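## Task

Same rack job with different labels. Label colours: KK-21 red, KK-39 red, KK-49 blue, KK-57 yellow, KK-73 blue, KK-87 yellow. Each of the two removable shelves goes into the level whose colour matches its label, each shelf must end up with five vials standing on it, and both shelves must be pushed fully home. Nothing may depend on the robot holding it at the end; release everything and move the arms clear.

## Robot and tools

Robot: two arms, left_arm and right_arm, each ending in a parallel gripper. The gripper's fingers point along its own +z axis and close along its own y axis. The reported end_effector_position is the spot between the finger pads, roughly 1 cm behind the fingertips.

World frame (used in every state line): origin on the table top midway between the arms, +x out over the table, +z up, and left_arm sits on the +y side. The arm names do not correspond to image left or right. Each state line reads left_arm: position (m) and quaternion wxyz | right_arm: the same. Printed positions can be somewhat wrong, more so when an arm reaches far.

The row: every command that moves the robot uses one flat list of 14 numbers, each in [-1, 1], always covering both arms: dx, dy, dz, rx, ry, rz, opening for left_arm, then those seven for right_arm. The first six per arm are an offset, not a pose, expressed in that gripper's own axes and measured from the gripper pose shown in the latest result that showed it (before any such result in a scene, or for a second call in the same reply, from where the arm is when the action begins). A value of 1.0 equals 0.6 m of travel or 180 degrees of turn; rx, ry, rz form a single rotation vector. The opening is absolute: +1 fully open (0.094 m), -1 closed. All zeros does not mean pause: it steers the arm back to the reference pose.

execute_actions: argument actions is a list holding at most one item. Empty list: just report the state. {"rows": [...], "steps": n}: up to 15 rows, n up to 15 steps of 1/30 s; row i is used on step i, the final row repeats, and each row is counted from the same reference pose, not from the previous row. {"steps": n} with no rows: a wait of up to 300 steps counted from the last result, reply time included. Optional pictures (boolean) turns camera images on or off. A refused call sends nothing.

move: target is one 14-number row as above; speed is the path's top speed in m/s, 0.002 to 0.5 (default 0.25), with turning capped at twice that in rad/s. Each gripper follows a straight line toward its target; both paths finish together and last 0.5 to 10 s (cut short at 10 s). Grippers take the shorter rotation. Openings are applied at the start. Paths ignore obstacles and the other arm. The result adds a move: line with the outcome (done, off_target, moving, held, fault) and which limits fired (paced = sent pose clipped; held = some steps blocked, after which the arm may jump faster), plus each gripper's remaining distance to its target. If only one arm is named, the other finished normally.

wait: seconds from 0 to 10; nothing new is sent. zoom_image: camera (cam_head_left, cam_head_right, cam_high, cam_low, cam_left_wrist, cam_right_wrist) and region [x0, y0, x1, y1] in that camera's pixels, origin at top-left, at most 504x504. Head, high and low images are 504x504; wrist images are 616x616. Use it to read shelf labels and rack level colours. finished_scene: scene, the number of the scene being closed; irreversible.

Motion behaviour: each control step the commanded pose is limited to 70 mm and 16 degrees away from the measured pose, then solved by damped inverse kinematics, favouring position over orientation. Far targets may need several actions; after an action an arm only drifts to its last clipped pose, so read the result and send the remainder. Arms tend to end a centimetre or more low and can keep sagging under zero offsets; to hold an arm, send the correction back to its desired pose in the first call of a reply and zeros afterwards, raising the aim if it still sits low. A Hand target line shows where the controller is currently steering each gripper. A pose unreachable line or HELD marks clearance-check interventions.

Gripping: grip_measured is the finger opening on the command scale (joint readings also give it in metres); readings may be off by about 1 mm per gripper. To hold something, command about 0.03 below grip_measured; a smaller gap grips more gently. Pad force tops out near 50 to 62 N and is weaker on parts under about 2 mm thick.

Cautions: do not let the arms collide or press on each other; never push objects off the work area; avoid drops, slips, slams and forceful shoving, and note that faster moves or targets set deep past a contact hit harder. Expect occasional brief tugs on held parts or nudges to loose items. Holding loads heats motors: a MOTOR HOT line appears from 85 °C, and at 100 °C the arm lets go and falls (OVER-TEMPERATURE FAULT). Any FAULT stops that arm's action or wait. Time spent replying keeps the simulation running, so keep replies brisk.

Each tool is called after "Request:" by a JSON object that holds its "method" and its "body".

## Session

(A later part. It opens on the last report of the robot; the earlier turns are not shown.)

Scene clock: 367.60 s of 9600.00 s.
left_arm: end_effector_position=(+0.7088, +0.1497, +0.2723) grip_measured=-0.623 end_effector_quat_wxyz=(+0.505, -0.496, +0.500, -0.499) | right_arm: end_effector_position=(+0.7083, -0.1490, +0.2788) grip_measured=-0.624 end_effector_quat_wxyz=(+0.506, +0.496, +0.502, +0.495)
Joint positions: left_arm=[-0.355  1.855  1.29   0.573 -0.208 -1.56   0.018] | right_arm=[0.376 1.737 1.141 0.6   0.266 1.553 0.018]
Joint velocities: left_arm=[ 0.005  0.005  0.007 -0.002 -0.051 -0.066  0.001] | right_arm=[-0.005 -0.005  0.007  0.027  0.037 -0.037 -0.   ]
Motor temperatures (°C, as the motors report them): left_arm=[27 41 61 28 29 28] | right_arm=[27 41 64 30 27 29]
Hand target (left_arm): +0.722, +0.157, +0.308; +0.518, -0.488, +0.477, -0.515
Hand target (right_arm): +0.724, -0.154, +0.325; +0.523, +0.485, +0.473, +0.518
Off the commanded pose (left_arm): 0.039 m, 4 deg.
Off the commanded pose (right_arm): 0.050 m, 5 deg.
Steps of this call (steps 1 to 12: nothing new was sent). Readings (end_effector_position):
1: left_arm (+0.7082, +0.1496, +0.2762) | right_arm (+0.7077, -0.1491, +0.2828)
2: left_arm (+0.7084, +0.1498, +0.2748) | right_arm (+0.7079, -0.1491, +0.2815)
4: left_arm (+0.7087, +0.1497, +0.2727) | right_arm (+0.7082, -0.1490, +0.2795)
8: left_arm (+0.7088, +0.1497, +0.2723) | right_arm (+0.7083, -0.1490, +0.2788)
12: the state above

Request:
{"method": "execute_actions", "body": {"actions": [{"rows": [[-0.0108,-0.0591,0.0262,0.0191,-0.0038,-0.0057,-0.66,-0.0068,0.0775,0.033,-0.0255,-0.0038,0.0076,-0.66],[-0.0108,-0.0587,0.0273,0.019,-0.0038,-0.0057,-0.66,-0.0068,0.0771,0.0341,-0.0254,-0.0038,0.0076,-0.66],[-0.0108,-0.058,0.0292,0.0189,-0.0038,-0.0057,-0.66,-0.0068,0.0764,0.0359,-0.0253,-0.0038,0.0075,-0.66],[-0.0107,-0.0572,0.0316,0.0188,-0.0038,-0.0057,-0.66,-0.0067,0.0756,0.0381,-0.0251,-0.0038,0.0075,-0.66],[-0.0107,-0.0562,0.0342,0.0186,-0.0038,-0.0057,-0.66,-0.0067,0.0746,0.0406,-0.0249,-0.0038,0.0074,-0.66],[-0.0107,-0.0552,0.037,0.0185,-0.0038,-0.0057,-0.66,-0.0067,0.0736,0.0433,-0.0247,-0.0038,0.0073,-0.66],[-0.0106,-0.0542,0.0398,0.0183,-0.0038,-0.0057,-0.66,-0.0066,0.0726,0.046,-0.0245,-0.0038,0.0072,-0.66],[-0.0106,-0.0533,0.0424,0.0182,-0.0038,-0.0057,-0.66,-0.0066,0.0717,0.0485,-0.0244,-0.0038,0.0072,-0.66],[-0.0106,-0.0524,0.0447,0.018,-0.0038,-0.0057,-0.66,-0.0066,0.0708,0.0507,-0.0242,-0.0038,0.0071,-0.66],[-0.0105,-0.0517,0.0466,0.0179,-0.0038,-0.0057,-0.66,-0.0065,0.0701,0.0525,-0.0241,-0.0038,0.0071,-0.66],[-0.0105,-0.0512,0.048,0.0179,-0.0038,-0.0057,-0.66,-0.0065,0.0696,0.0539,-0.024,-0.0038,0.007,-0.66],[-0.0105,-0.0509,0.049,0.0178,-0.0038,-0.0057,-0.66,-0.0065,0.0693,0.0548,-0.0239,-0.0038,0.007,-0.66],[-0.0105,-0.0508,0.0492,0.0178,-0.0038,-0.0057,-0.66,-0.0065,0.0692,0.055,-0.0239,-0.0038,0.007,-0.66]], "steps": 15}], "pictures": false}}

Request:
{"method": "execute_actions", "body": {"actions": [{"steps": 10}], "pictures": false}}

Scene clock: 382.00 s of 9600.00 s.
left_arm: end_effector_position=(+0.7204, +0.1491, +0.2693) grip_measured=-0.623 end_effector_quat_wxyz=(+0.504, -0.496, +0.501, -0.499) | right_arm: end_effector_position=(+0.7193, -0.1491, +0.2758) grip_measured=-0.624 end_effector_quat_wxyz=(+0.506, +0.497, +0.502, +0.495)
Joint positions: left_arm=[-0.352  1.884  1.326  0.564 -0.203 -1.56   0.018] | right_arm=[0.371 1.765 1.172 0.595 0.263 1.553 0.018]
Joint velocities: left_arm=[-0.005  0.034  0.012 -0.017  0.007 -0.007 -0.001] | right_arm=[ 0.005  0.044  0.012 -0.027  0.022  0.007  0.003]
Motor temperatures (°C, as the motors report them): left_arm=[27 41 62 27 29 28] | right_arm=[27 42 64 29 27 29]
Hand target (left_arm): +0.735, +0.157, +0.303; +0.517, -0.489, +0.478, -0.514
Hand target (right_arm): +0.736, -0.154, +0.321; +0.522, +0.485, +0.475, +0.516
Off the commanded pose (left_arm): 0.039 m, 4 deg.
Off the commanded pose (right_arm): 0.050 m, 5 deg.
Steps of this call (steps 1 to 90: nothing new was sent; then 10.90 s passed at rest; steps 91 to 105: all 15 steps of this action). Readings (end_effector_position):
91: left_arm (+0.7088, +0.1497, +0.2723) | right_arm (+0.7083, -0.1490, +0.2788)
92: left_arm (+0.7088, +0.1497, +0.2723) | right_arm (+0.7083, -0.1490, +0.2788)
94: left_arm (+0.7088, +0.1496, +0.2723) | right_arm (+0.7083, -0.1490, +0.2788)
98: left_arm (+0.7119, +0.1495, +0.2726) | right_arm (+0.7106, -0.1489, +0.2791)
105: the state above

Scene clock: 382.33 s of 9600.00 s.
left_arm: end_effector_position=(+0.7209, +0.1493, +0.2667) grip_measured=-0.623 end_effector_quat_wxyz=(+0.503, -0.497, +0.502, -0.498) | right_arm: end_effector_position=(+0.7198, -0.1490, +0.2738) grip_measured=-0.624 end_effector_quat_wxyz=(+0.506, +0.498, +0.503, +0.493)
Joint positions: left_arm=[-0.351  1.887  1.326  0.563 -0.203 -1.561  0.018] | right_arm=[0.371 1.768 1.172 0.593 0.263 1.553 0.018]
Joint velocities: left_arm=[-0.005 -0.015 -0.007  0.007 -0.051 -0.066  0.   ] | right_arm=[ 0.005 -0.005 -0.012 -0.002  0.022 -0.081  0.001]
Motor temperatures (°C, as the motors report them): left_arm=[27 41 62 27 29 28] | right_arm=[27 42 64 29 27 29]
Hand target (left_arm): +0.735, +0.157, +0.303; +0.517, -0.489, +0.478, -0.514
Hand target (right_arm): +0.736, -0.154, +0.321; +0.522, +0.485, +0.474, +0.516
Off the commanded pose (left_arm): 0.041 m, 4 deg.
Off the commanded pose (right_arm): 0.051 m, 5 deg.
Steps of this call (steps 1 to 10: nothing new was sent). Readings (end_effector_position):
1: left_arm (+0.7206, +0.1491, +0.2684) | right_arm (+0.7196, -0.1491, +0.2751)
2: left_arm (+0.7208, +0.1491, +0.2674) | right_arm (+0.7197, -0.1490, +0.2745)
4: left_arm (+0.7209, +0.1493, +0.2667) | right_arm (+0.7198, -0.1490, +0.2739)
8: left_arm (+0.7209, +0.1493, +0.2667) | right_arm (+0.7198, -0.1490, +0.2738)
10: the state above

Request:
{"method": "execute_actions", "body": {"actions": [{"rows": [[-0.0112,-0.0598,0.0295,0.0197,-0.0045,-0.0057,-0.66,-0.0065,0.077,0.0363,-0.0254,-0.0032,0.0073,-0.66],[-0.0112,-0.0592,0.0302,0.0196,-0.0045,-0.0057,-0.66,-0.0065,0.0763,0.0369,-0.0252,-0.0032,0.0072,-0.66],[-0.0112,-0.0585,0.031,0.0195,-0.0045,-0.0056,-0.66,-0.0065,0.0754,0.0376,-0.0251,-0.0032,0.0072,-0.66],[-0.0112,-0.0577,0.032,0.0194,-0.0045,-0.0056,-0.66,-0.0065,0.0744,0.0386,-0.0249,-0.0032,0.0071,-0.66],[-0.0112,-0.0569,0.033,0.0193,-0.0045,-0.0056,-0.66,-0.0065,0.0734,0.0395,-0.0247,-0.0032,0.0071,-0.66],[-0.0112,-0.056,0.034,0.0192,-0.0045,-0.0056,-0.66,-0.0065,0.0723,0.0404,-0.0244,-0.0032,0.007,-0.66],[-0.0112,-0.0552,0.035,0.0191,-0.0045,-0.0056,-0.66,-0.0065,0.0713,0.0413,-0.0242,-0.0032,0.007,-0.66],[-0.0112,-0.0544,0.036,0.019,-0.0045,-0.0055,-0.66,-0.0065,0.0703,0.0422,-0.024,-0.0032,0.0069,-0.66],[-0.0112,-0.0536,0.037,0.0189,-0.0045,-0.0055,-0.66,-0.0065,0.0693,0.0432,-0.0238,-0.0032,0.0068,-0.66],[-0.0112,-0.0529,0.0378,0.0188,-0.0045,-0.0055,-0.66,-0.0065,0.0684,0.0439,-0.0237,-0.0032,0.0068,-0.66],[-0.0112,-0.0523,0.0385,0.0187,-0.0045,-0.0055,-0.66,-0.0065,0.0677,0.0445,-0.0235,-0.0032,0.0067,-0.66],[-0.0112,-0.0519,0.039,0.0187,-0.0045,-0.0055,-0.66,-0.0065,0.0672,0.045,-0.0234,-0.0032,0.0067,-0.66]], "steps": 15}], "pictures": false}}

Request:
{"method": "execute_actions", "body": {"actions": [{"steps": 8}]}}

Request:
{"method": "zoom_image", "body": {"camera": "cam_left_wrist", "region": [220, 150, 370, 260]}}

Request:
{"method": "zoom_image", "body": {"camera": "cam_right_wrist", "region": [240, 120, 390, 230]}}

Scene clock: 402.87 s of 9600.00 s.
left_arm: end_effector_position=(+0.7245, +0.1488, +0.2652) grip_measured=-0.623 end_effector_quat_wxyz=(+0.503, -0.497, +0.501, -0.498) | right_arm: end_effector_position=(+0.7243, -0.1498, +0.2716) grip_measured=-0.624 end_effector_quat_wxyz=(+0.505, +0.498, +0.503, +0.493)
Joint positions: left_arm=[-0.351  1.897  1.337  0.563 -0.203 -1.561  0.018] | right_arm=[0.367 1.78  1.184 0.593 0.259 1.554 0.018]
Joint velocities: left_arm=[-0.034 -0.005 -0.012 -0.007  0.007 -0.051  0.001] | right_arm=[-0.015  0.015 -0.002  0.012 -0.051 -0.022  0.   ]
Motor temperatures (°C, as the motors report them): left_arm=[27 42 63 27 29 28] | right_arm=[27 42 66 29 27 29]
Hand target (left_arm): +0.741, +0.157, +0.298; +0.517, -0.490, +0.479, -0.513
Hand target (right_arm): +0.742, -0.154, +0.314; +0.521, +0.487, +0.477, +0.514
Off the commanded pose (left_arm): 0.039 m, 4 deg.
Off the commanded pose (right_arm): 0.048 m, 4 deg.
Steps of this call (steps 1 to 90: nothing new was sent; then 17.03 s passed at rest; steps 91 to 105: all 15 steps of this action). Readings (end_effector_position):
91: left_arm (+0.7209, +0.1493, +0.2667) | right_arm (+0.7198, -0.1490, +0.2738)
92: left_arm (+0.7209, +0.1493, +0.2667) | right_arm (+0.7198, -0.1492, +0.2738)
94: left_arm (+0.7210, +0.1493, +0.2666) | right_arm (+0.7199, -0.1492, +0.2735)
98: left_arm (+0.7227, +0.1489, +0.2665) | right_arm (+0.7212, -0.1493, +0.2733)
105: the state above

Scene clock: 403.13 s of 9600.00 s.
left_arm: end_effector_position=(+0.7245, +0.1488, +0.2652) grip_measured=-0.623 end_effector_quat_wxyz=(+0.503, -0.497, +0.501, -0.498) | right_arm: end_effector_position=(+0.7243, -0.1498, +0.2716) grip_measured=-0.624 end_effector_quat_wxyz=(+0.505, +0.498, +0.503, +0.493)
Joint positions: left_arm=[-0.351  1.897  1.337  0.563 -0.203 -1.561  0.018] | right_arm=[0.367 1.78  1.184 0.593 0.259 1.554 0.018]
Joint velocities: left_arm=[-0.015 -0.015 -0.012  0.007  0.051 -0.022 -0.   ] | right_arm=[ 0.015 -0.005 -0.007 -0.022 -0.037 -0.007  0.001]
Motor temperatures (°C, as the motors report them): left_arm=[27 42 63 27 29 28] | right_arm=[27 42 66 29 27 29]
Hand target (left_arm): +0.741, +0.157, +0.298; +0.517, -0.490, +0.479, -0.513
Hand target (right_arm): +0.742, -0.154, +0.314; +0.521, +0.487, +0.477, +0.514
Off the commanded pose (left_arm): 0.039 m, 4 deg.
Off the commanded pose (right_arm): 0.048 m, 4 deg.
Steps of this call (steps 1 to 8: nothing new was sent). Readings (end_effector_position):
1: left_arm (+0.7245, +0.1488, +0.2652) | right_arm (+0.7243, -0.1498, +0.2716)
2: left_arm (+0.7245, +0.1488, +0.2652) | right_arm (+0.7243, -0.1498, +0.2716)
4: left_arm (+0.7245, +0.1488, +0.2652) | right_arm (+0.7243, -0.1498, +0.2716)
8: the state above
camera_calibration (this result's frames):
cam_left_wrist: T_world_to_cam=[[-0.0117475, -0.0103057, 0.999878, -0.253544], [-0.583484, -0.811982, -0.0152243, 0.555552], [0.81204, -0.583592, 0.00352554, -0.377739], [0, 0, 0, 1]] pos_world=[0.627916, 0.22804, 0.263302]
cam_right_wrist: T_world_to_cam=[[-0.00183122, -0.0140221, -0.9999, 0.27143], [-0.582607, 0.812688, -0.0103297, 0.551783], [0.812752, 0.58253, -0.00965758, -0.376186], [0, 0, 0, 1]] pos_world=[0.627716, -0.225482, 0.273469]

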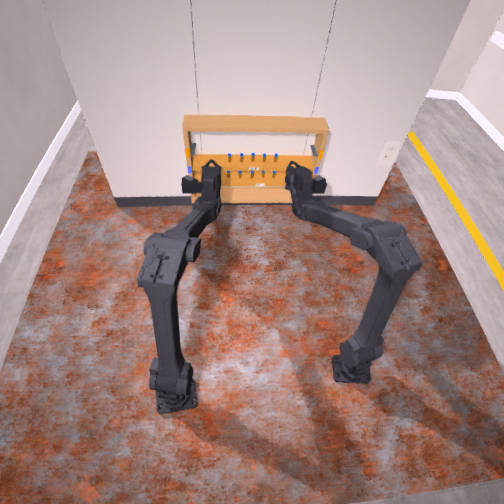

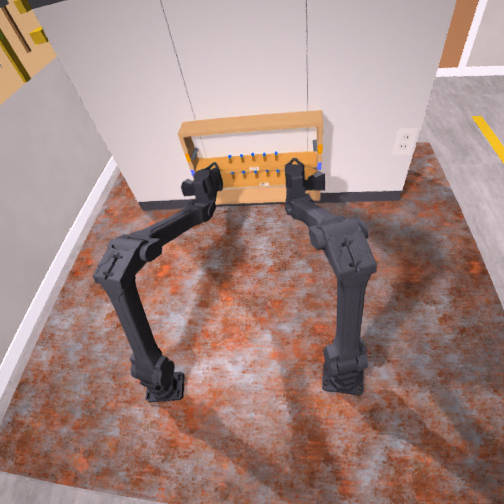

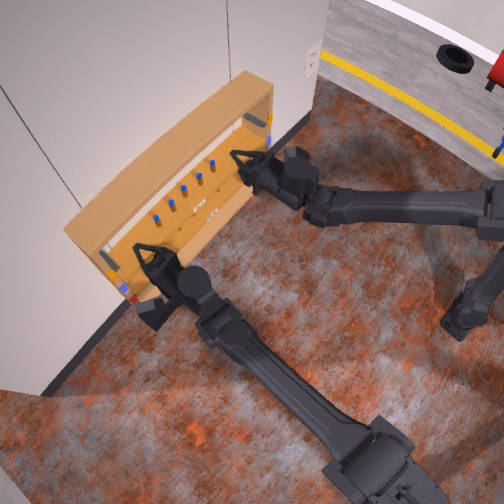

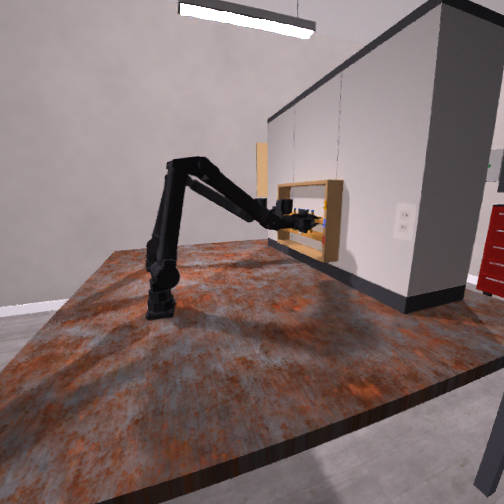

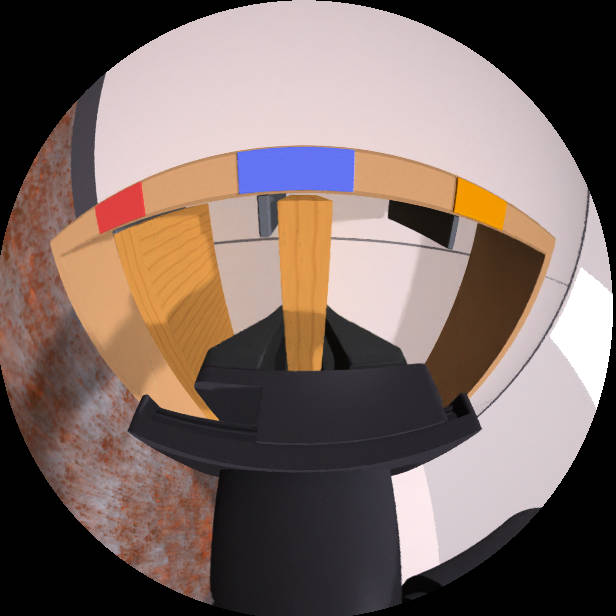

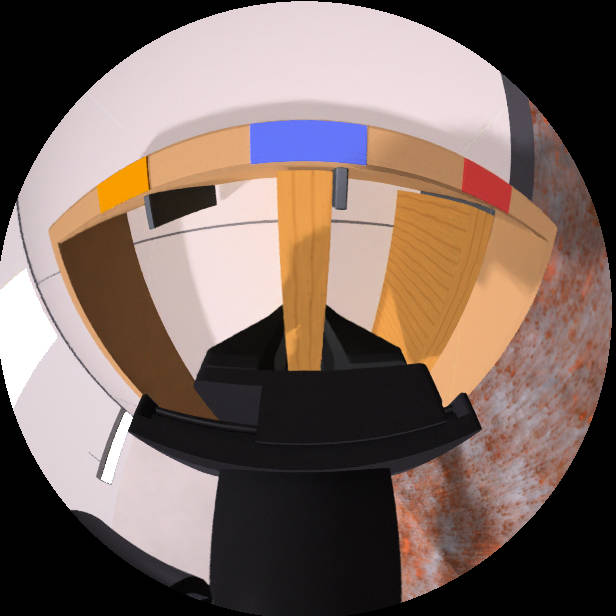

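Region (220, 150, 370, 260) of cam_left_wrist's 616x616 image, scaled by 3.360, with more detail than that image has; it fills the top 370 rows of this view, and the rest is white.

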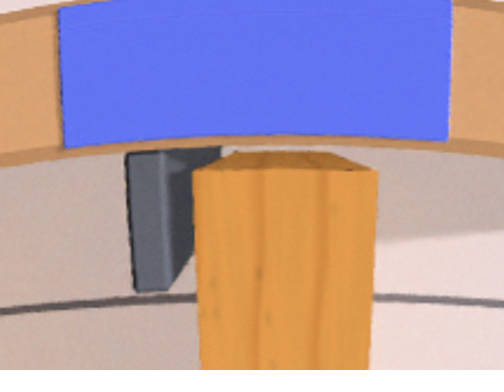

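Region (240, 120, 390, 230) of cam_right_wrist's 616x616 image, scaled by 3.360, with more detail than that image has; it fills the top 370 rows of this view, and the rest is white.

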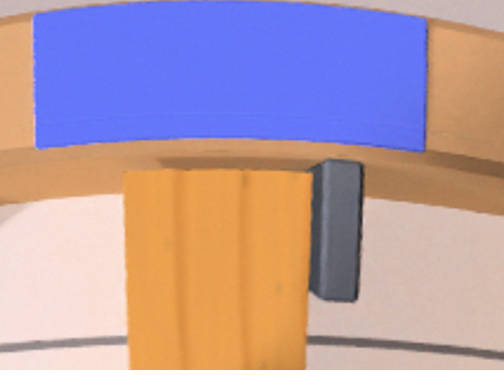

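Request:
{"method": "execute_actions", "body": {"actions": [{"rows": [[-0.0118,-0.0523,0.0323,0.0178,-0.0041,-0.005,-0.66,-0.0052,0.0689,0.0369,-0.0231,-0.0034,0.0062,-0.66],[-0.0114,-0.0483,0.031,0.0165,-0.0039,-0.0047,-0.66,-0.0052,0.0651,0.0356,-0.0218,-0.0033,0.0059,-0.66],[-0.0109,-0.0437,0.0296,0.0151,-0.0037,-0.0042,-0.66,-0.0052,0.0608,0.0342,-0.0204,-0.0032,0.0055,-0.66],[-0.0104,-0.0392,0.0281,0.0137,-0.0035,-0.0038,-0.66,-0.0051,0.0566,0.0328,-0.019,-0.0031,0.0051,-0.66],[-0.0099,-0.0347,0.0266,0.0123,-0.0033,-0.0034,-0.66,-0.0051,0.0523,0.0313,-0.0176,-0.0029,0.0047,-0.66],[-0.0095,-0.0302,0.0252,0.0109,-0.0031,-0.003,-0.66,-0.0051,0.048,0.0299,-0.0162,-0.0028,0.0043,-0.66],[-0.009,-0.0256,0.0237,0.0095,-0.0029,-0.0026,-0.66,-0.0051,0.0437,0.0285,-0.0148,-0.0026,0.0039,-0.66],[-0.0085,-0.0211,0.0222,0.0081,-0.0027,-0.0022,-0.66,-0.0051,0.0395,0.0271,-0.0133,-0.0025,0.0035,-0.66],[-0.0081,-0.0171,0.0209,0.0069,-0.0026,-0.0018,-0.66,-0.0051,0.0357,0.0258,-0.0121,-0.0024,0.0031,-0.66],[-0.0077,-0.0136,0.0198,0.0058,-0.0024,-0.0015,-0.66,-0.005,0.0323,0.0247,-0.011,-0.0023,0.0028,-0.66],[-0.0074,-0.0105,0.0188,0.0048,-0.0023,-0.0012,-0.66,-0.005,0.0295,0.0238,-0.01,-0.0022,0.0026,-0.66],[-0.0071,-0.008,0.018,0.004,-0.0022,-0.001,-0.66,-0.005,0.0271,0.023,-0.0093,-0.0021,0.0024,-0.66],[-0.0069,-0.006,0.0174,0.0034,-0.0021,-0.0008,-0.66,-0.005,0.0252,0.0223,-0.0086,-0.0021,0.0022,-0.66],[-0.0068,-0.0047,0.0169,0.003,-0.002,-0.0007,-0.66,-0.005,0.0239,0.0219,-0.0082,-0.002,0.0021,-0.66],[-0.0067,-0.004,0.0167,0.0028,-0.002,-0.0006,-0.66,-0.005,0.0233,0.0217,-0.008,-0.002,0.002,-0.66]], "steps": 15}], "pictures": false}}

Request:
{"method": "execute_actions", "body": {"actions": [{"steps": 6}], "pictures": false}}

Scene clock: 419.47 s of 9600.00 s.
left_arm: end_effector_position=(+0.7246, +0.1488, +0.2649) grip_measured=-0.623 end_effector_quat_wxyz=(+0.503, -0.497, +0.502, -0.498) | right_arm: end_effector_position=(+0.7244, -0.1498, +0.2714) grip_measured=-0.624 end_effector_quat_wxyz=(+0.505, +0.498, +0.504, +0.493)
Joint positions: left_arm=[-0.351  1.897  1.337  0.563 -0.203 -1.561  0.018] | right_arm=[0.367 1.78  1.184 0.593 0.259 1.554 0.018]
Joint velocities: left_arm=[-0.005 -0.005  0.002 -0.007  0.007  0.037 -0.001] | right_arm=[ 0.015 -0.005 -0.012 -0.002  0.007 -0.037  0.001]
Motor temperatures (°C, as the motors report them): left_arm=[27 42 65 27 29 28] | right_arm=[27 42 66 29 27 29]
Hand target (left_arm): +0.734, +0.153, +0.268; +0.507, -0.497, +0.497, -0.499
Hand target (right_arm): +0.736, -0.153, +0.286; +0.512, +0.495, +0.494, +0.500
Off the commanded pose (left_arm): 0.011 m, 1 deg.
Off the commanded pose (right_arm): 0.019 m, 2 deg.
Steps of this call (steps 1 to 90: nothing new was sent; then 12.83 s passed at rest; steps 91 to 105: all 15 steps of this action). Readings (end_effector_position):
91: left_arm (+0.7245, +0.1488, +0.2652) | right_arm (+0.7243, -0.1498, +0.2716)
92: left_arm (+0.7245, +0.1488, +0.2652) | right_arm (+0.7243, -0.1498, +0.2716)
94: left_arm (+0.7246, +0.1488, +0.2649) | right_arm (+0.7243, -0.1498, +0.2716)
98: left_arm (+0.7246, +0.1488, +0.2649) | right_arm (+0.7244, -0.1498, +0.2714)
105: the state above

Scene clock: 419.67 s of 9600.00 s.
left_arm: end_effector_position=(+0.7246, +0.1488, +0.2649) grip_measured=-0.623 end_effector_quat_wxyz=(+0.503, -0.497, +0.502, -0.498) | right_arm: end_effector_position=(+0.7244, -0.1498, +0.2714) grip_measured=-0.624 end_effector_quat_wxyz=(+0.505, +0.498, +0.504, +0.493)
Joint positions: left_arm=[-0.351  1.897  1.337  0.563 -0.203 -1.561  0.018] | right_arm=[0.367 1.78  1.184 0.593 0.259 1.554 0.018]
Joint velocities: left_arm=[-0.015 -0.005 -0.002  0.002  0.007 -0.007 -0.   ] | right_arm=[-0.015 -0.005  0.007  0.007 -0.022  0.037 -0.001]
Motor temperatures (°C, as the motors report them): left_arm=[27 42 64 27 29 28] | right_arm=[27 42 66 29 27 29]
Hand target (left_arm): +0.734, +0.153, +0.268; +0.507, -0.497, +0.497, -0.499
Hand target (right_arm): +0.736, -0.153, +0.286; +0.512, +0.495, +0.494, +0.500
Off the commanded pose (left_arm): 0.011 m, 1 deg.
Off the commanded pose (right_arm): 0.019 m, 2 deg.
Steps of this call (steps 1 to 6: nothing new was sent). Readings (end_effector_position):
1: left_arm (+0.7246, +0.1488, +0.2649) | right_arm (+0.7244, -0.1498, +0.2714)
2: left_arm (+0.7246, +0.1488, +0.2649) | right_arm (+0.7244, -0.1498, +0.2714)
4: left_arm (+0.7246, +0.1488, +0.2649) | right_arm (+0.7244, -0.1498, +0.2714)
6: the state above

Request:
{"method": "execute_actions", "body": {"actions": [{"rows": [[-0.0067,-0.0029,0.0158,0.0025,-0.002,-0.0005,-0.66,-0.0052,0.021,0.0205,-0.0075,-0.002,0.0018,-0.66],[-0.0067,-0.0013,0.015,0.002,-0.002,-0.0004,-0.66,-0.0053,0.0183,0.0195,-0.0067,-0.002,0.0016,-0.66],[-0.0067,0.0004,0.0143,0.0015,-0.002,-0.0003,-0.66,-0.0055,0.0156,0.0186,-0.0059,-0.002,0.0014,-0.66],[-0.0067,0.002,0.0136,0.001,-0.002,-0.0002,-0.66,-0.0057,0.0129,0.0176,-0.0051,-0.002,0.0012,-0.66],[-0.0067,0.0036,0.0129,0.0006,-0.002,-0.0001,-0.66,-0.0059,0.0102,0.0166,-0.0043,-0.002,0.001,-0.66],[-0.0067,0.005,0.0122,0.0001,-0.002,0.0,-0.66,-0.006,0.0078,0.0157,-0.0036,-0.002,0.0008,-0.66],[-0.0067,0.0063,0.0116,-0.0003,-0.002,0.0001,-0.66,-0.0061,0.0056,0.0149,-0.0029,-0.002,0.0007,-0.66],[-0.0067,0.0075,0.0111,-0.0006,-0.002,0.0001,-0.66,-0.0063,0.0037,0.0142,-0.0024,-0.002,0.0005,-0.66],[-0.0067,0.0085,0.0107,-0.0009,-0.002,0.0002,-0.66,-0.0064,0.0021,0.0137,-0.0019,-0.002,0.0004,-0.66],[-0.0067,0.0093,0.0103,-0.0012,-0.002,0.0003,-0.66,-0.0064,0.0008,0.0132,-0.0015,-0.002,0.0003,-0.66],[-0.0067,0.0101,0.0099,-0.0014,-0.002,0.0003,-0.66,-0.0065,-0.0006,0.0127,-0.0011,-0.002,0.0002,-0.66],[-0.0067,0.0109,0.0096,-0.0017,-0.002,0.0004,-0.66,-0.0066,-0.002,0.0122,-0.0007,-0.002,0.0001,-0.66],[-0.0067,0.0117,0.0092,-0.0019,-0.002,0.0004,-0.66,-0.0067,-0.0033,0.0117,-0.0003,-0.002,0.0,-0.66]], "steps": 15}], "pictures": false}}

Request:
{"method": "execute_actions", "body": {"actions": [{"steps": 6}], "pictures": false}}

Scene clock: 434.90 s of 9600.00 s.
left_arm: end_effector_position=(+0.7246, +0.1488, +0.2649) grip_measured=-0.623 end_effector_quat_wxyz=(+0.503, -0.497, +0.502, -0.498) | right_arm: end_effector_position=(+0.7244, -0.1498, +0.2711) grip_measured=-0.624 end_effector_quat_wxyz=(+0.505, +0.498, +0.504, +0.493)
Joint positions: left_arm=[-0.351  1.897  1.337  0.563 -0.203 -1.561  0.018] | right_arm=[0.367 1.781 1.184 0.593 0.259 1.554 0.018]
Joint velocities: left_arm=[ 0.005 -0.005  0.002 -0.012 -0.007 -0.051 -0.001] | right_arm=[-0.024  0.005 -0.012 -0.007  0.051 -0.051 -0.001]
Motor temperatures (°C, as the motors report them): left_arm=[27 41 61 27 29 28] | right_arm=[27 42 63 29 27 29]
Hand target (left_arm): +0.730, +0.153, +0.258; +0.504, -0.500, +0.502, -0.495
Hand target (right_arm): +0.731, -0.154, +0.269; +0.507, +0.499, +0.502, +0.492
Off the commanded pose (left_arm): 0.010 m, 1 deg.
Off the commanded pose (right_arm): 0.008 m, 0 deg.
Steps of this call (steps 1 to 90: nothing new was sent; then 11.73 s passed at rest; steps 91 to 105: all 15 steps of this action). Readings (end_effector_position):
91: left_arm (+0.7246, +0.1488, +0.2649) | right_arm (+0.7244, -0.1498, +0.2714)
92: left_arm (+0.7246, +0.1488, +0.2649) | right_arm (+0.7244, -0.1498, +0.2714)
94: left_arm (+0.7246, +0.1488, +0.2649) | right_arm (+0.7244, -0.1498, +0.2711)
98: left_arm (+0.7246, +0.1488, +0.2649) | right_arm (+0.7244, -0.1498, +0.2711)
105: the state above

Scene clock: 435.10 s of 9600.00 s.
left_arm: end_effector_position=(+0.7246, +0.1488, +0.2649) grip_measured=-0.623 end_effector_quat_wxyz=(+0.503, -0.497, +0.502, -0.498) | right_arm: end_effector_position=(+0.7244, -0.1498, +0.2711) grip_measured=-0.624 end_effector_quat_wxyz=(+0.505, +0.498, +0.504, +0.493)
Joint positions: left_arm=[-0.351  1.897  1.337  0.563 -0.203 -1.561  0.018] | right_arm=[0.367 1.781 1.184 0.593 0.259 1.554 0.018]
Joint velocities: left_arm=[ 0.005 -0.005 -0.002  0.002  0.022 -0.022 -0.001] | right_arm=[-0.005 -0.005 -0.017 -0.007  0.007 -0.022 -0.001]
Motor temperatures (°C, as the motors report them): left_arm=[27 41 61 27 29 28] | right_arm=[27 42 63 29 27 29]
Hand target (left_arm): +0.730, +0.153, +0.258; +0.504, -0.500, +0.502, -0.495
Hand target (right_arm): +0.731, -0.154, +0.269; +0.507, +0.499, +0.502, +0.492
Off the commanded pose (left_arm): 0.010 m, 1 deg.
Off the commanded pose (right_arm): 0.008 m, 0 deg.
Steps of this call (steps 1 to 6: nothing new was sent). Readings (end_effector_position):
1: left_arm (+0.7246, +0.1488, +0.2649) | right_arm (+0.7244, -0.1498, +0.2711)
2: left_arm (+0.7246, +0.1488, +0.2649) | right_arm (+0.7244, -0.1498, +0.2711)
4: left_arm (+0.7246, +0.1488, +0.2649) | right_arm (+0.7244, -0.1498, +0.2711)
6: the state above

Request:
{"method": "execute_actions", "body": {"actions": [{"rows": [[-0.0062,0.0065,0.009,-0.0003,-0.0018,0.0,-0.655,-0.0059,0.0025,0.0117,-0.0021,-0.0018,0.0005,-0.655],[-0.0056,0.0012,0.0088,0.0014,-0.0016,-0.0003,-0.65,-0.005,0.0078,0.0117,-0.0039,-0.0016,0.001,-0.65],[-0.005,-0.004,0.0086,0.003,-0.0015,-0.0007,-0.645,-0.0042,0.0131,0.0117,-0.0057,-0.0015,0.0015,-0.645],[-0.0045,-0.0092,0.0084,0.0047,-0.0013,-0.0011,-0.64,-0.0034,0.0184,0.0117,-0.0075,-0.0013,0.0021,-0.64],[-0.0039,-0.0145,0.0082,0.0063,-0.0012,-0.0014,-0.632,-0.0025,0.0237,0.0117,-0.0093,-0.0012,0.0026,-0.632],[-0.0033,-0.0197,0.008,0.008,-0.001,-0.0018,-0.624,-0.0017,0.029,0.0117,-0.0111,-0.001,0.0031,-0.624],[-0.0033,-0.0197,0.008,0.008,-0.001,-0.0018,-0.614,-0.0017,0.029,0.0117,-0.0111,-0.001,0.0031,-0.616],[-0.0033,-0.0197,0.008,0.008,-0.001,-0.0018,-0.602,-0.0017,0.029,0.0117,-0.0111,-0.001,0.0031,-0.608],[-0.0033,-0.0197,0.008,0.008,-0.001,-0.0018,-0.589,-0.0017,0.029,0.0117,-0.0111,-0.001,0.0031,-0.6],[-0.0033,-0.0197,0.008,0.008,-0.001,-0.0018,-0.576,-0.0017,0.029,0.0117,-0.0111,-0.001,0.0031,-0.591],[-0.0033,-0.0197,0.008,0.008,-0.001,-0.0018,-0.562,-0.0017,0.029,0.0117,-0.0111,-0.001,0.0031,-0.581],[-0.0033,-0.0197,0.008,0.008,-0.001,-0.0018,-0.548,-0.0017,0.029,0.0117,-0.0111,-0.001,0.0031,-0.57],[-0.0033,-0.0197,0.008,0.008,-0.001,-0.0018,-0.534,-0.0017,0.029,0.0117,-0.0111,-0.001,0.0031,-0.558],[-0.0033,-0.0197,0.008,0.008,-0.001,-0.0018,-0.52,-0.0017,0.029,0.0117,-0.0111,-0.001,0.0031,-0.544],[-0.0033,-0.0197,0.008,0.008,-0.001,-0.0018,-0.505,-0.0017,0.029,0.0117,-0.0111,-0.001,0.0031,-0.53]], "steps": 15}], "pictures": false}}

Request:
{"method": "execute_actions", "body": {"actions": [{"rows": [[-0.0033,-0.0197,0.008,0.008,-0.001,-0.0018,-0.49,-0.0017,0.029,0.0117,-0.0111,-0.001,0.0031,-0.51],[-0.0033,-0.0197,0.008,0.008,-0.001,-0.0018,-0.47,-0.0017,0.029,0.0117,-0.0111,-0.001,0.0031,-0.485],[-0.0033,-0.0197,0.008,0.008,-0.001,-0.0018,-0.44,-0.0017,0.029,0.0117,-0.0111,-0.001,0.0031,-0.45],[-0.0033,-0.0197,0.008,0.008,-0.001,-0.0018,-0.4,-0.0017,0.029,0.0117,-0.0111,-0.001,0.0031,-0.4],[-0.0033,-0.0197,0.008,0.008,-0.001,-0.0018,-0.34,-0.0017,0.029,0.0117,-0.0111,-0.001,0.0031,-0.34],[-0.0033,-0.0197,0.008,0.008,-0.001,-0.0018,-0.27,-0.0017,0.029,0.0117,-0.0111,-0.001,0.0031,-0.27],[-0.0033,-0.0197,0.008,0.008,-0.001,-0.0018,-0.2,-0.0017,0.029,0.0117,-0.0111,-0.001,0.0031,-0.2],[-0.0033,-0.0197,0.008,0.008,-0.001,-0.0018,-0.13,-0.0017,0.029,0.0117,-0.0111,-0.001,0.0031,-0.13],[-0.0033,-0.0197,0.008,0.008,-0.001,-0.0018,-0.06,-0.0017,0.029,0.0117,-0.0111,-0.001,0.0031,-0.06],[-0.0033,-0.0197,0.008,0.008,-0.001,-0.0018,0.01,-0.0017,0.029,0.0117,-0.0111,-0.001,0.0031,0.01],[-0.0033,-0.0197,0.008,0.008,-0.001,-0.0018,0.07,-0.0017,0.029,0.0117,-0.0111,-0.001,0.0031,0.07],[-0.0033,-0.0197,0.008,0.008,-0.001,-0.0018,0.12,-0.0017,0.029,0.0117,-0.0111,-0.001,0.0031,0.12],[-0.0033,-0.0197,0.008,0.008,-0.001,-0.0018,0.15,-0.0017,0.029,0.0117,-0.0111,-0.001,0.0031,0.15]], "steps": 15}]}}

Request:
{"method": "zoom_image", "body": {"camera": "cam_left_wrist", "region": [200, 150, 400, 380]}}

Request:
{"method": "zoom_image", "body": {"camera": "cam_right_wrist", "region": [210, 130, 410, 380]}}

Scene clock: 448.70 s of 9600.00 s.
left_arm: end_effector_position=(+0.7246, +0.1488, +0.2649) grip_measured=-0.514 end_effector_quat_wxyz=(+0.503, -0.497, +0.502, -0.498) | right_arm: end_effector_position=(+0.7244, -0.1498, +0.2711) grip_measured=-0.540 end_effector_quat_wxyz=(+0.505, +0.498, +0.504, +0.493)
Joint positions: left_arm=[-0.351  1.897  1.337  0.563 -0.203 -1.561  0.023] | right_arm=[0.367 1.781 1.184 0.593 0.259 1.554 0.022]
Joint velocities: left_arm=[-0.005 -0.015 -0.007  0.002  0.037 -0.037  0.015] | right_arm=[ 0.005 -0.015  0.002 -0.002  0.007 -0.022  0.013]
Motor temperatures (°C, as the motors report them): left_arm=[27 41 58 27 29 28] | right_arm=[27 42 60 29 27 29]
Hand target (left_arm): +0.729, +0.151, +0.277; +0.509, -0.493, +0.493, -0.505
Hand target (right_arm): +0.731, -0.151, +0.289; +0.512, +0.492, +0.492, +0.503
Off the commanded pose (left_arm): 0.013 m, 1 deg.
Off the commanded pose (right_arm): 0.019 m, 2 deg.
Steps of this call (steps 1 to 90: nothing new was sent; then 10.10 s passed at rest; steps 91 to 105: all 15 steps of this action). Readings (end_effector_position):
91: left_arm (+0.7246, +0.1488, +0.2649) | right_arm (+0.7244, -0.1498, +0.2711)
92: left_arm (+0.7246, +0.1488, +0.2649) | right_arm (+0.7244, -0.1498, +0.2711)
94: left_arm (+0.7246, +0.1488, +0.2649) | right_arm (+0.7244, -0.1498, +0.2711)
98: left_arm (+0.7246, +0.1488, +0.2649) | right_arm (+0.7244, -0.1498, +0.2711)
105: the state above

Scene clock: 449.20 s of 9600.00 s.
left_arm: end_effector_position=(+0.7246, +0.1488, +0.2649) grip_measured=+0.147 end_effector_quat_wxyz=(+0.503, -0.497, +0.502, -0.498) | right_arm: end_effector_position=(+0.7244, -0.1498, +0.2711) grip_measured=+0.146 end_effector_quat_wxyz=(+0.505, +0.498, +0.504, +0.493)
Joint positions: left_arm=[-0.351  1.897  1.337  0.563 -0.203 -1.561  0.054] | right_arm=[0.367 1.781 1.184 0.593 0.259 1.554 0.054]
Joint velocities: left_arm=[-0.005 -0.005 -0.007  0.007 -0.066 -0.007  0.002] | right_arm=[-0.005 -0.005 -0.002  0.012 -0.007 -0.007  0.002]
Motor temperatures (°C, as the motors report them): left_arm=[27 41 58 27 29 28] | right_arm=[27 42 60 29 27 29]
Hand target (left_arm): +0.729, +0.151, +0.277; +0.509, -0.493, +0.493, -0.505
Hand target (right_arm): +0.731, -0.151, +0.289; +0.512, +0.492, +0.492, +0.503
Off the commanded pose (left_arm): 0.013 m, 1 deg.
Off the commanded pose (right_arm): 0.019 m, 2 deg.
Steps of this call (steps 1 to 15: all 15 steps of this action). Readings (end_effector_position):
1: left_arm (+0.7246, +0.1488, +0.2649) | right_arm (+0.7244, -0.1498, +0.2711)
2: left_arm (+0.7246, +0.1488, +0.2649) | right_arm (+0.7244, -0.1498, +0.2711)
4: left_arm (+0.7246, +0.1488, +0.2649) | right_arm (+0.7244, -0.1498, +0.2711)
8: left_arm (+0.7246, +0.1488, +0.2649) | right_arm (+0.7244, -0.1498, +0.2711)
15: the state above
camera_calibration (this result's frames):
cam_left_wrist: T_world_to_cam=[[-0.0113738, -0.0103822, 0.999881, -0.253517], [-0.58349, -0.811981, -0.0150685, 0.555531], [0.812041, -0.583592, 0.00317739, -0.377694], [0, 0, 0, 1]] pos_world=[0.627966, 0.22803, 0.263058]
cam_right_wrist: T_world_to_cam=[[-0.00256978, -0.0142131, -0.999896, 0.271401], [-0.582615, 0.812686, -0.0100547, 0.551747], [0.812744, 0.582528, -0.0103692, -0.376094], [0, 0, 0, 1]] pos_world=[0.627822, -0.225455, 0.27302]

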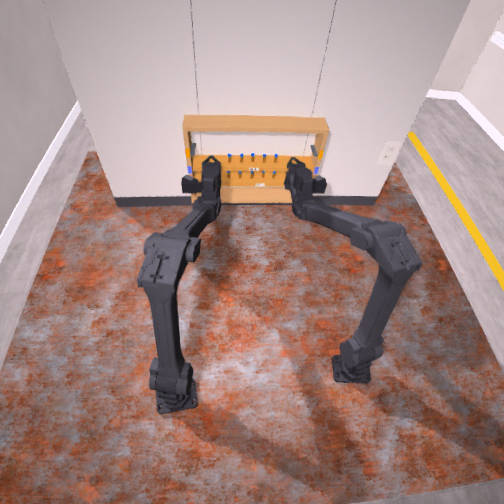

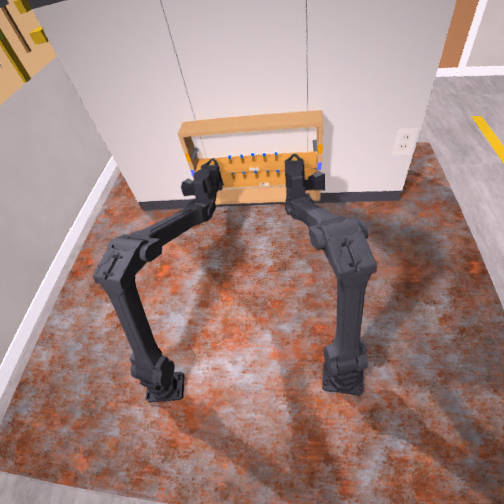

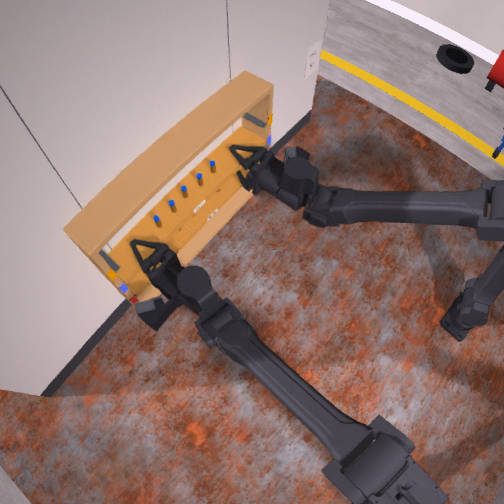

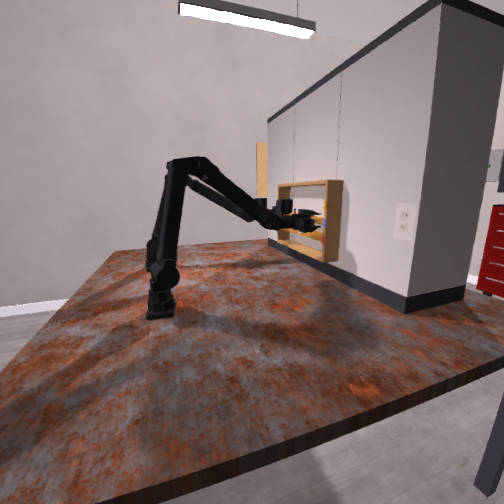

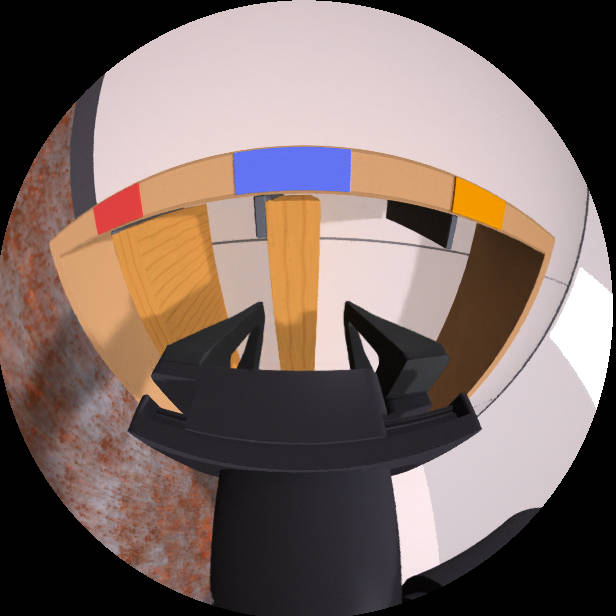

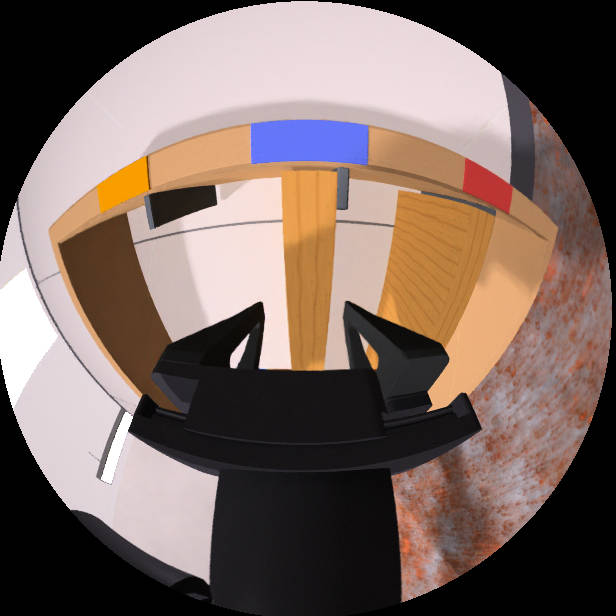

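Region (200, 150, 400, 380) of cam_left_wrist's 616x616 image, scaled by 2.191, with more detail than that image has; it fills the left 438 columns of this view, and the rest is white.

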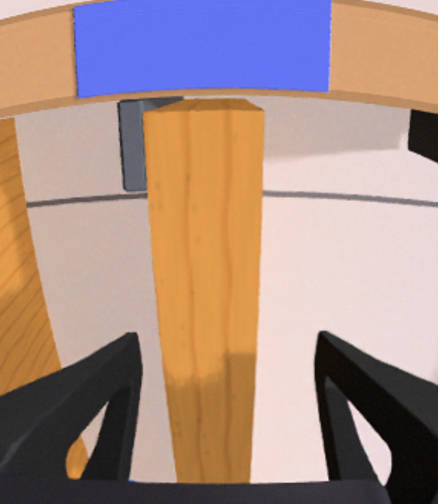

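Region (210, 130, 410, 380) of cam_right_wrist's 616x616 image, scaled by 2.016, with more detail than that image has; it fills the left 403 columns of this view, and the rest is white.

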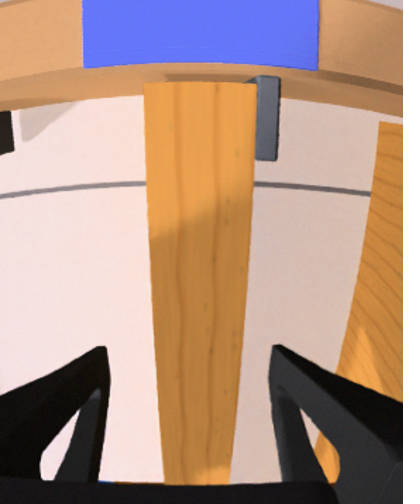

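Request:
{"method": "execute_actions", "body": {"actions": [{"rows": [[-0.0031,-0.0228,0.0059,0.0086,-0.0009,-0.0019,0.15,-0.0015,0.0323,0.0095,-0.0117,-0.0009,0.0033,0.15],[-0.0025,-0.0262,0.0006,0.0094,-0.0007,-0.0021,0.15,-0.0011,0.0369,0.004,-0.0126,-0.0007,0.0035,0.15],[-0.0016,-0.0298,-0.0079,0.0103,-0.0004,-0.0023,0.15,-0.0004,0.0419,-0.0048,-0.0136,-0.0004,0.0038,0.15],[-0.0005,-0.0325,-0.0185,0.0112,0.0,-0.0025,0.15,0.0004,0.0462,-0.0157,-0.0146,0.0,0.0041,0.15],[0.0008,-0.0345,-0.0302,0.012,0.0004,-0.0027,0.15,0.0013,0.049,-0.0278,-0.0154,0.0004,0.0043,0.15],[0.0021,-0.0355,-0.0429,0.0126,0.0009,-0.0029,0.15,0.0023,0.0505,-0.041,-0.016,0.0009,0.0045,0.15],[0.0035,-0.0355,-0.0556,0.013,0.0014,-0.003,0.15,0.0033,0.0505,-0.0541,-0.0162,0.0014,0.0045,0.15],[0.0047,-0.0345,-0.0673,0.013,0.0018,-0.003,0.15,0.0043,0.0495,-0.0662,-0.0162,0.0018,0.0045,0.15],[0.0059,-0.033,-0.0779,0.0128,0.0022,-0.0029,0.15,0.0051,0.048,-0.0772,-0.016,0.0022,0.0045,0.15],[0.0068,-0.0312,-0.0863,0.0124,0.0026,-0.0028,0.15,0.0058,0.0462,-0.0859,-0.0156,0.0026,0.0044,0.15],[0.0074,-0.0295,-0.0927,0.012,0.0028,-0.0027,0.15,0.0063,0.0445,-0.0925,-0.0152,0.0028,0.0043,0.15],[0.0079,-0.028,-0.0969,0.0117,0.003,-0.0027,0.15,0.0066,0.043,-0.0969,-0.0149,0.003,0.0042,0.15],[0.008,-0.0267,-0.098,0.0115,0.003,-0.0026,0.15,0.0067,0.0417,-0.098,-0.0146,0.003,0.0041,0.15]], "steps": 15}], "pictures": false}}

Request:
{"method": "execute_actions", "body": {"actions": [{"rows": [[0.006,-0.0241,-0.009,0.0115,0.002,-0.0026,0.15,0.005,0.0389,-0.009,-0.0145,0.002,0.0041,0.15],[0.0058,-0.017,-0.0088,0.0114,0.0019,-0.0026,0.15,0.0049,0.0317,-0.0088,-0.0144,0.0019,0.004,0.15],[0.0056,-0.0057,-0.0087,0.0112,0.0018,-0.0026,0.15,0.0047,0.0203,-0.0087,-0.0141,0.0018,0.0039,0.15],[0.0053,0.0085,-0.0084,0.011,0.0017,-0.0025,0.15,0.0046,0.006,-0.0084,-0.0137,0.0017,0.0038,0.15],[0.005,0.0241,-0.0082,0.0108,0.0016,-0.0025,0.15,0.0044,-0.0097,-0.0082,-0.0133,0.0016,0.0037,0.15],[0.0047,0.0412,-0.0079,0.0105,0.0015,-0.0024,0.15,0.0042,-0.0268,-0.0079,-0.0129,0.0015,0.0036,0.15],[0.0044,0.0582,-0.0076,0.0103,0.0014,-0.0024,0.15,0.004,-0.0439,-0.0076,-0.0125,0.0014,0.0035,0.15],[0.0041,0.0738,-0.0074,0.0101,0.0013,-0.0023,0.15,0.0038,-0.0596,-0.0074,-0.0121,0.0013,0.0034,0.15],[0.0038,0.088,-0.0071,0.0099,0.0012,-0.0023,0.15,0.0036,-0.0739,-0.0071,-0.0118,0.0012,0.0033,0.15],[0.0036,0.0994,-0.007,0.0097,0.0011,-0.0022,0.15,0.0035,-0.0853,-0.007,-0.0115,0.0011,0.0032,0.15],[0.0034,0.1079,-0.0068,0.0096,0.001,-0.0022,0.15,0.0034,-0.0939,-0.0068,-0.0113,0.001,0.0032,0.15],[0.0033,0.1136,-0.0067,0.0095,0.001,-0.0022,0.15,0.0033,-0.0996,-0.0067,-0.0111,0.001,0.0031,0.15],[0.0033,0.115,-0.0067,0.0095,0.001,-0.0022,0.15,0.0033,-0.101,-0.0067,-0.0111,0.001,0.0031,0.15]], "steps": 15}], "pictures": false}}

Request:
{"method": "execute_actions", "body": {"actions": [{"steps": 10}]}}

Scene clock: 488.83 s of 9600.00 s.
left_arm: end_effector_position=(+0.6696, +0.1522, +0.2714) grip_measured=+0.148 end_effector_quat_wxyz=(+0.505, -0.496, +0.499, -0.500) | right_arm: end_effector_position=(+0.6725, -0.1547, +0.2627) grip_measured=+0.148 end_effector_quat_wxyz=(+0.503, +0.502, +0.509, +0.486)
Joint positions: left_arm=[-0.365  1.771  1.161  0.621 -0.219 -1.561  0.054] | right_arm=[0.385 1.674 1.022 0.629 0.281 1.554 0.054]
Joint velocities: left_arm=[-0.073 -0.132 -0.051  0.066  0.037 -0.007 -0.001] | right_arm=[ 0.103 -0.181 -0.071  0.027  0.022  0.007  0.001]
Motor temperatures (°C, as the motors report them): left_arm=[27 42 57 27 29 28] | right_arm=[27 43 60 29 27 29]
Hand target (left_arm): +0.666, +0.143, +0.280; +0.508, -0.488, +0.493, -0.511
Hand target (right_arm): +0.666, -0.146, +0.295; +0.511, +0.487, +0.491, +0.510
Off the commanded pose (left_arm): 0.013 m, 2 deg.
Off the commanded pose (right_arm): 0.036 m, 4 deg.
Steps of this call (steps 1 to 90: nothing new was sent; then 36.13 s passed at rest; steps 91 to 105: all 15 steps of this action). Readings (end_effector_position):
91: left_arm (+0.7246, +0.1488, +0.2649) | right_arm (+0.7244, -0.1498, +0.2711)
92: left_arm (+0.7246, +0.1488, +0.2649) | right_arm (+0.7244, -0.1498, +0.2711)
94: left_arm (+0.7237, +0.1490, +0.2646) | right_arm (+0.7242, -0.1500, +0.2705)
98: left_arm (+0.7050, +0.1537, +0.2622) | right_arm (+0.7098, -0.1546, +0.2636)
105: the state above

Scene clock: 489.33 s of 9600.00 s.
left_arm: end_effector_position=(+0.6642, +0.1506, +0.2081) grip_measured=+0.148 end_effector_quat_wxyz=(+0.507, -0.492, +0.495, -0.506) | right_arm: end_effector_position=(+0.6656, -0.1543, +0.2002) grip_measured=+0.148 end_effector_quat_wxyz=(+0.503, +0.500, +0.507, +0.490)
Joint positions: left_arm=[-0.369  1.878  1.095  0.809 -0.219 -1.561  0.054] | right_arm=[0.388 1.784 0.951 0.819 0.281 1.554 0.054]
Joint velocities: left_arm=[-0.005  0.386 -0.066  0.022  0.051 -0.037 -0.001] | right_arm=[-0.015  0.396 -0.081  0.042  0.022 -0.007 -0.   ]
Motor temperatures (°C, as the motors report them): left_arm=[27 42 57 27 29 28] | right_arm=[27 43 59 29 27 29]
Hand target (left_arm): +0.666, +0.150, +0.203; +0.510, -0.490, +0.491, -0.509
Hand target (right_arm): +0.668, -0.153, +0.202; +0.508, +0.496, +0.499, +0.497
Off the commanded pose (left_arm): 0.006 m, 1 deg.
Off the commanded pose (right_arm): 0.002 m, 2 deg.
Steps of this call (steps 1 to 15: all 15 steps of this action). Readings (end_effector_position):
1: left_arm (+0.6687, +0.1510, +0.2737) | right_arm (+0.6713, -0.1535, +0.2647)
2: left_arm (+0.6679, +0.1501, +0.2755) | right_arm (+0.6709, -0.1528, +0.2663)
4: left_arm (+0.6667, +0.1500, +0.2785) | right_arm (+0.6703, -0.1530, +0.2687)
8: left_arm (+0.6620, +0.1511, +0.2724) | right_arm (+0.6651, -0.1544, +0.2638)
15: the state above

Scene clock: 489.67 s of 9600.00 s.
left_arm: end_effector_position=(+0.6647, +0.1505, +0.1905) grip_measured=+0.148 end_effector_quat_wxyz=(+0.503, -0.496, +0.501, -0.499) | right_arm: end_effector_position=(+0.6655, -0.1543, +0.1841) grip_measured=+0.148 end_effector_quat_wxyz=(+0.500, +0.503, +0.513, +0.483)
Joint positions: left_arm=[-0.369  1.902  1.091  0.817 -0.219 -1.561  0.054] | right_arm=[0.388 1.808 0.945 0.829 0.281 1.554 0.054]
Joint velocities: left_arm=[-0.005 -0.005 -0.007 -0.007  0.007  0.007 -0.001] | right_arm=[-0.015 -0.005 -0.007  0.012 -0.022  0.037 -0.001]
Motor temperatures (°C, as the motors report them): left_arm=[27 42 57 27 29 28] | right_arm=[27 43 59 29 27 29]
Hand target (left_arm): +0.666, +0.150, +0.203; +0.510, -0.490, +0.491, -0.509
Hand target (right_arm): +0.668, -0.153, +0.202; +0.508, +0.496, +0.499, +0.498
Off the commanded pose (left_arm): 0.012 m, 2 deg.
Off the commanded pose (right_arm): 0.018 m, 3 deg.
Steps of this call (steps 1 to 10: nothing new was sent). Readings (end_effector_position):
1: left_arm (+0.6647, +0.1505, +0.1995) | right_arm (+0.6657, -0.1543, +0.1919)
2: left_arm (+0.6649, +0.1505, +0.1933) | right_arm (+0.6657, -0.1543, +0.1863)
4: left_arm (+0.6647, +0.1505, +0.1881) | right_arm (+0.6654, -0.1543, +0.1819)
8: left_arm (+0.6647, +0.1505, +0.1905) | right_arm (+0.6655, -0.1543, +0.1840)
10: the state above
camera_calibration (this result's frames):
cam_left_wrist: T_world_to_cam=[[-0.013994, -0.00973082, 0.999855, -0.17814], [-0.585306, -0.810653, -0.0160814, 0.522016], [0.810692, -0.585446, 0.00564873, -0.327142], [0, 0, 0, 1]] pos_world=[0.568257, 0.229916, 0.188357]
cam_right_wrist: T_world_to_cam=[[-0.0319286, -0.0225442, -0.999236, 0.202329], [-0.58214, 0.813089, 0.000256678, 0.5181], [0.812462, 0.581703, -0.0390847, -0.321124], [0, 0, 0, 1]] pos_world=[0.568968, -0.229901, 0.189491]

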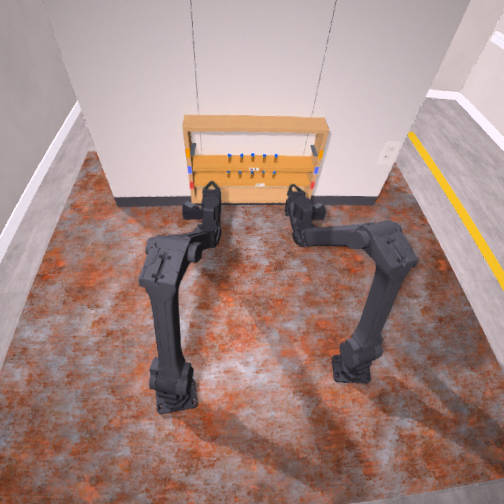

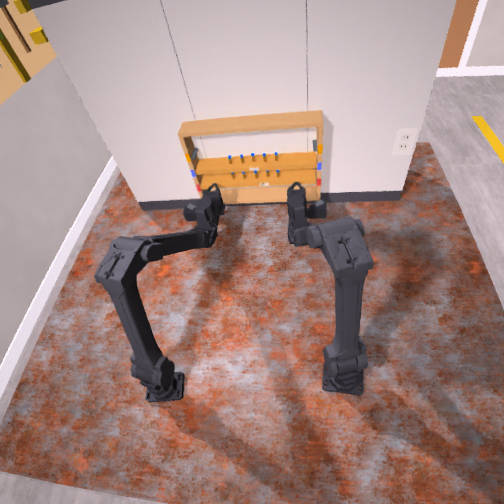

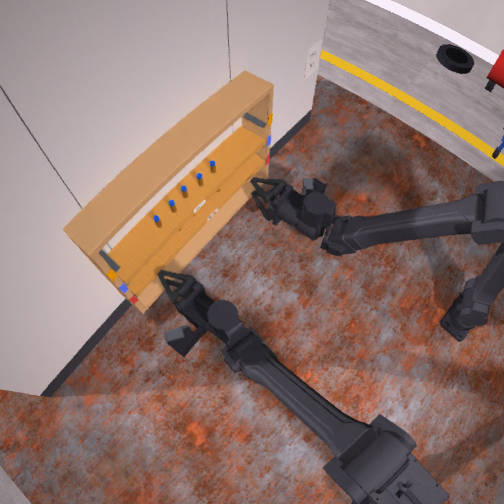

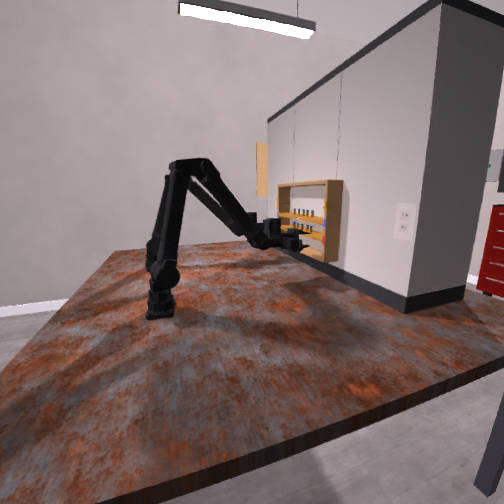

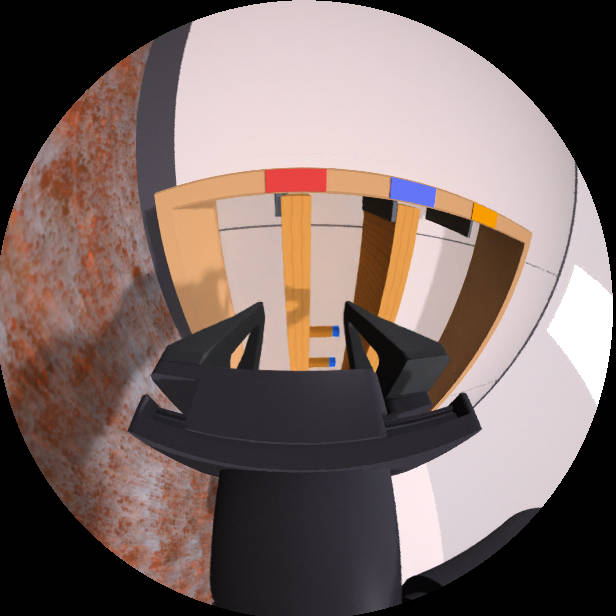

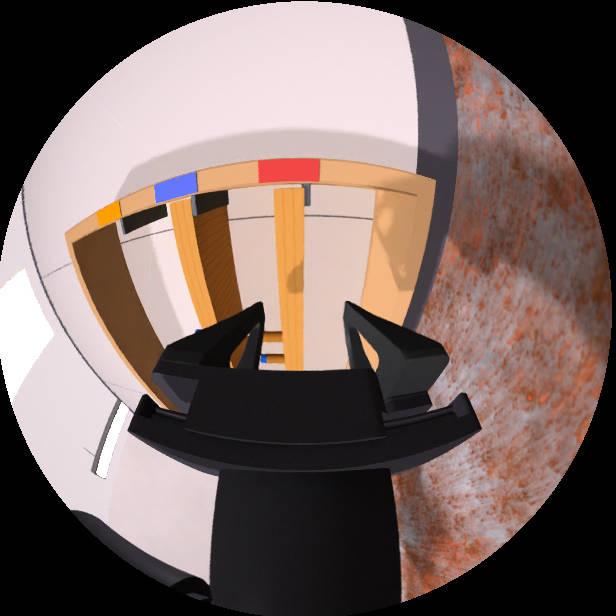

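Request:
{"method": "zoom_image", "body": {"camera": "cam_left_wrist", "region": [260, 170, 440, 250]}}

Request:
{"method": "zoom_image", "body": {"camera": "cam_right_wrist", "region": [150, 160, 330, 240]}}

Region (260, 170, 440, 250) of cam_left_wrist's 616x616 image, scaled by 2.800, with more detail than that image has.

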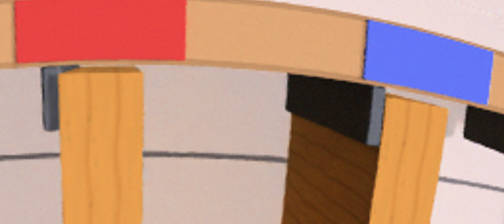

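Region (150, 160, 330, 240) of cam_right_wrist's 616x616 image, scaled by 2.800, with more detail than that image has.

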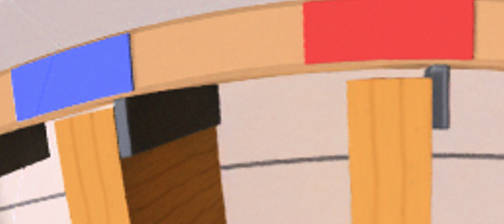

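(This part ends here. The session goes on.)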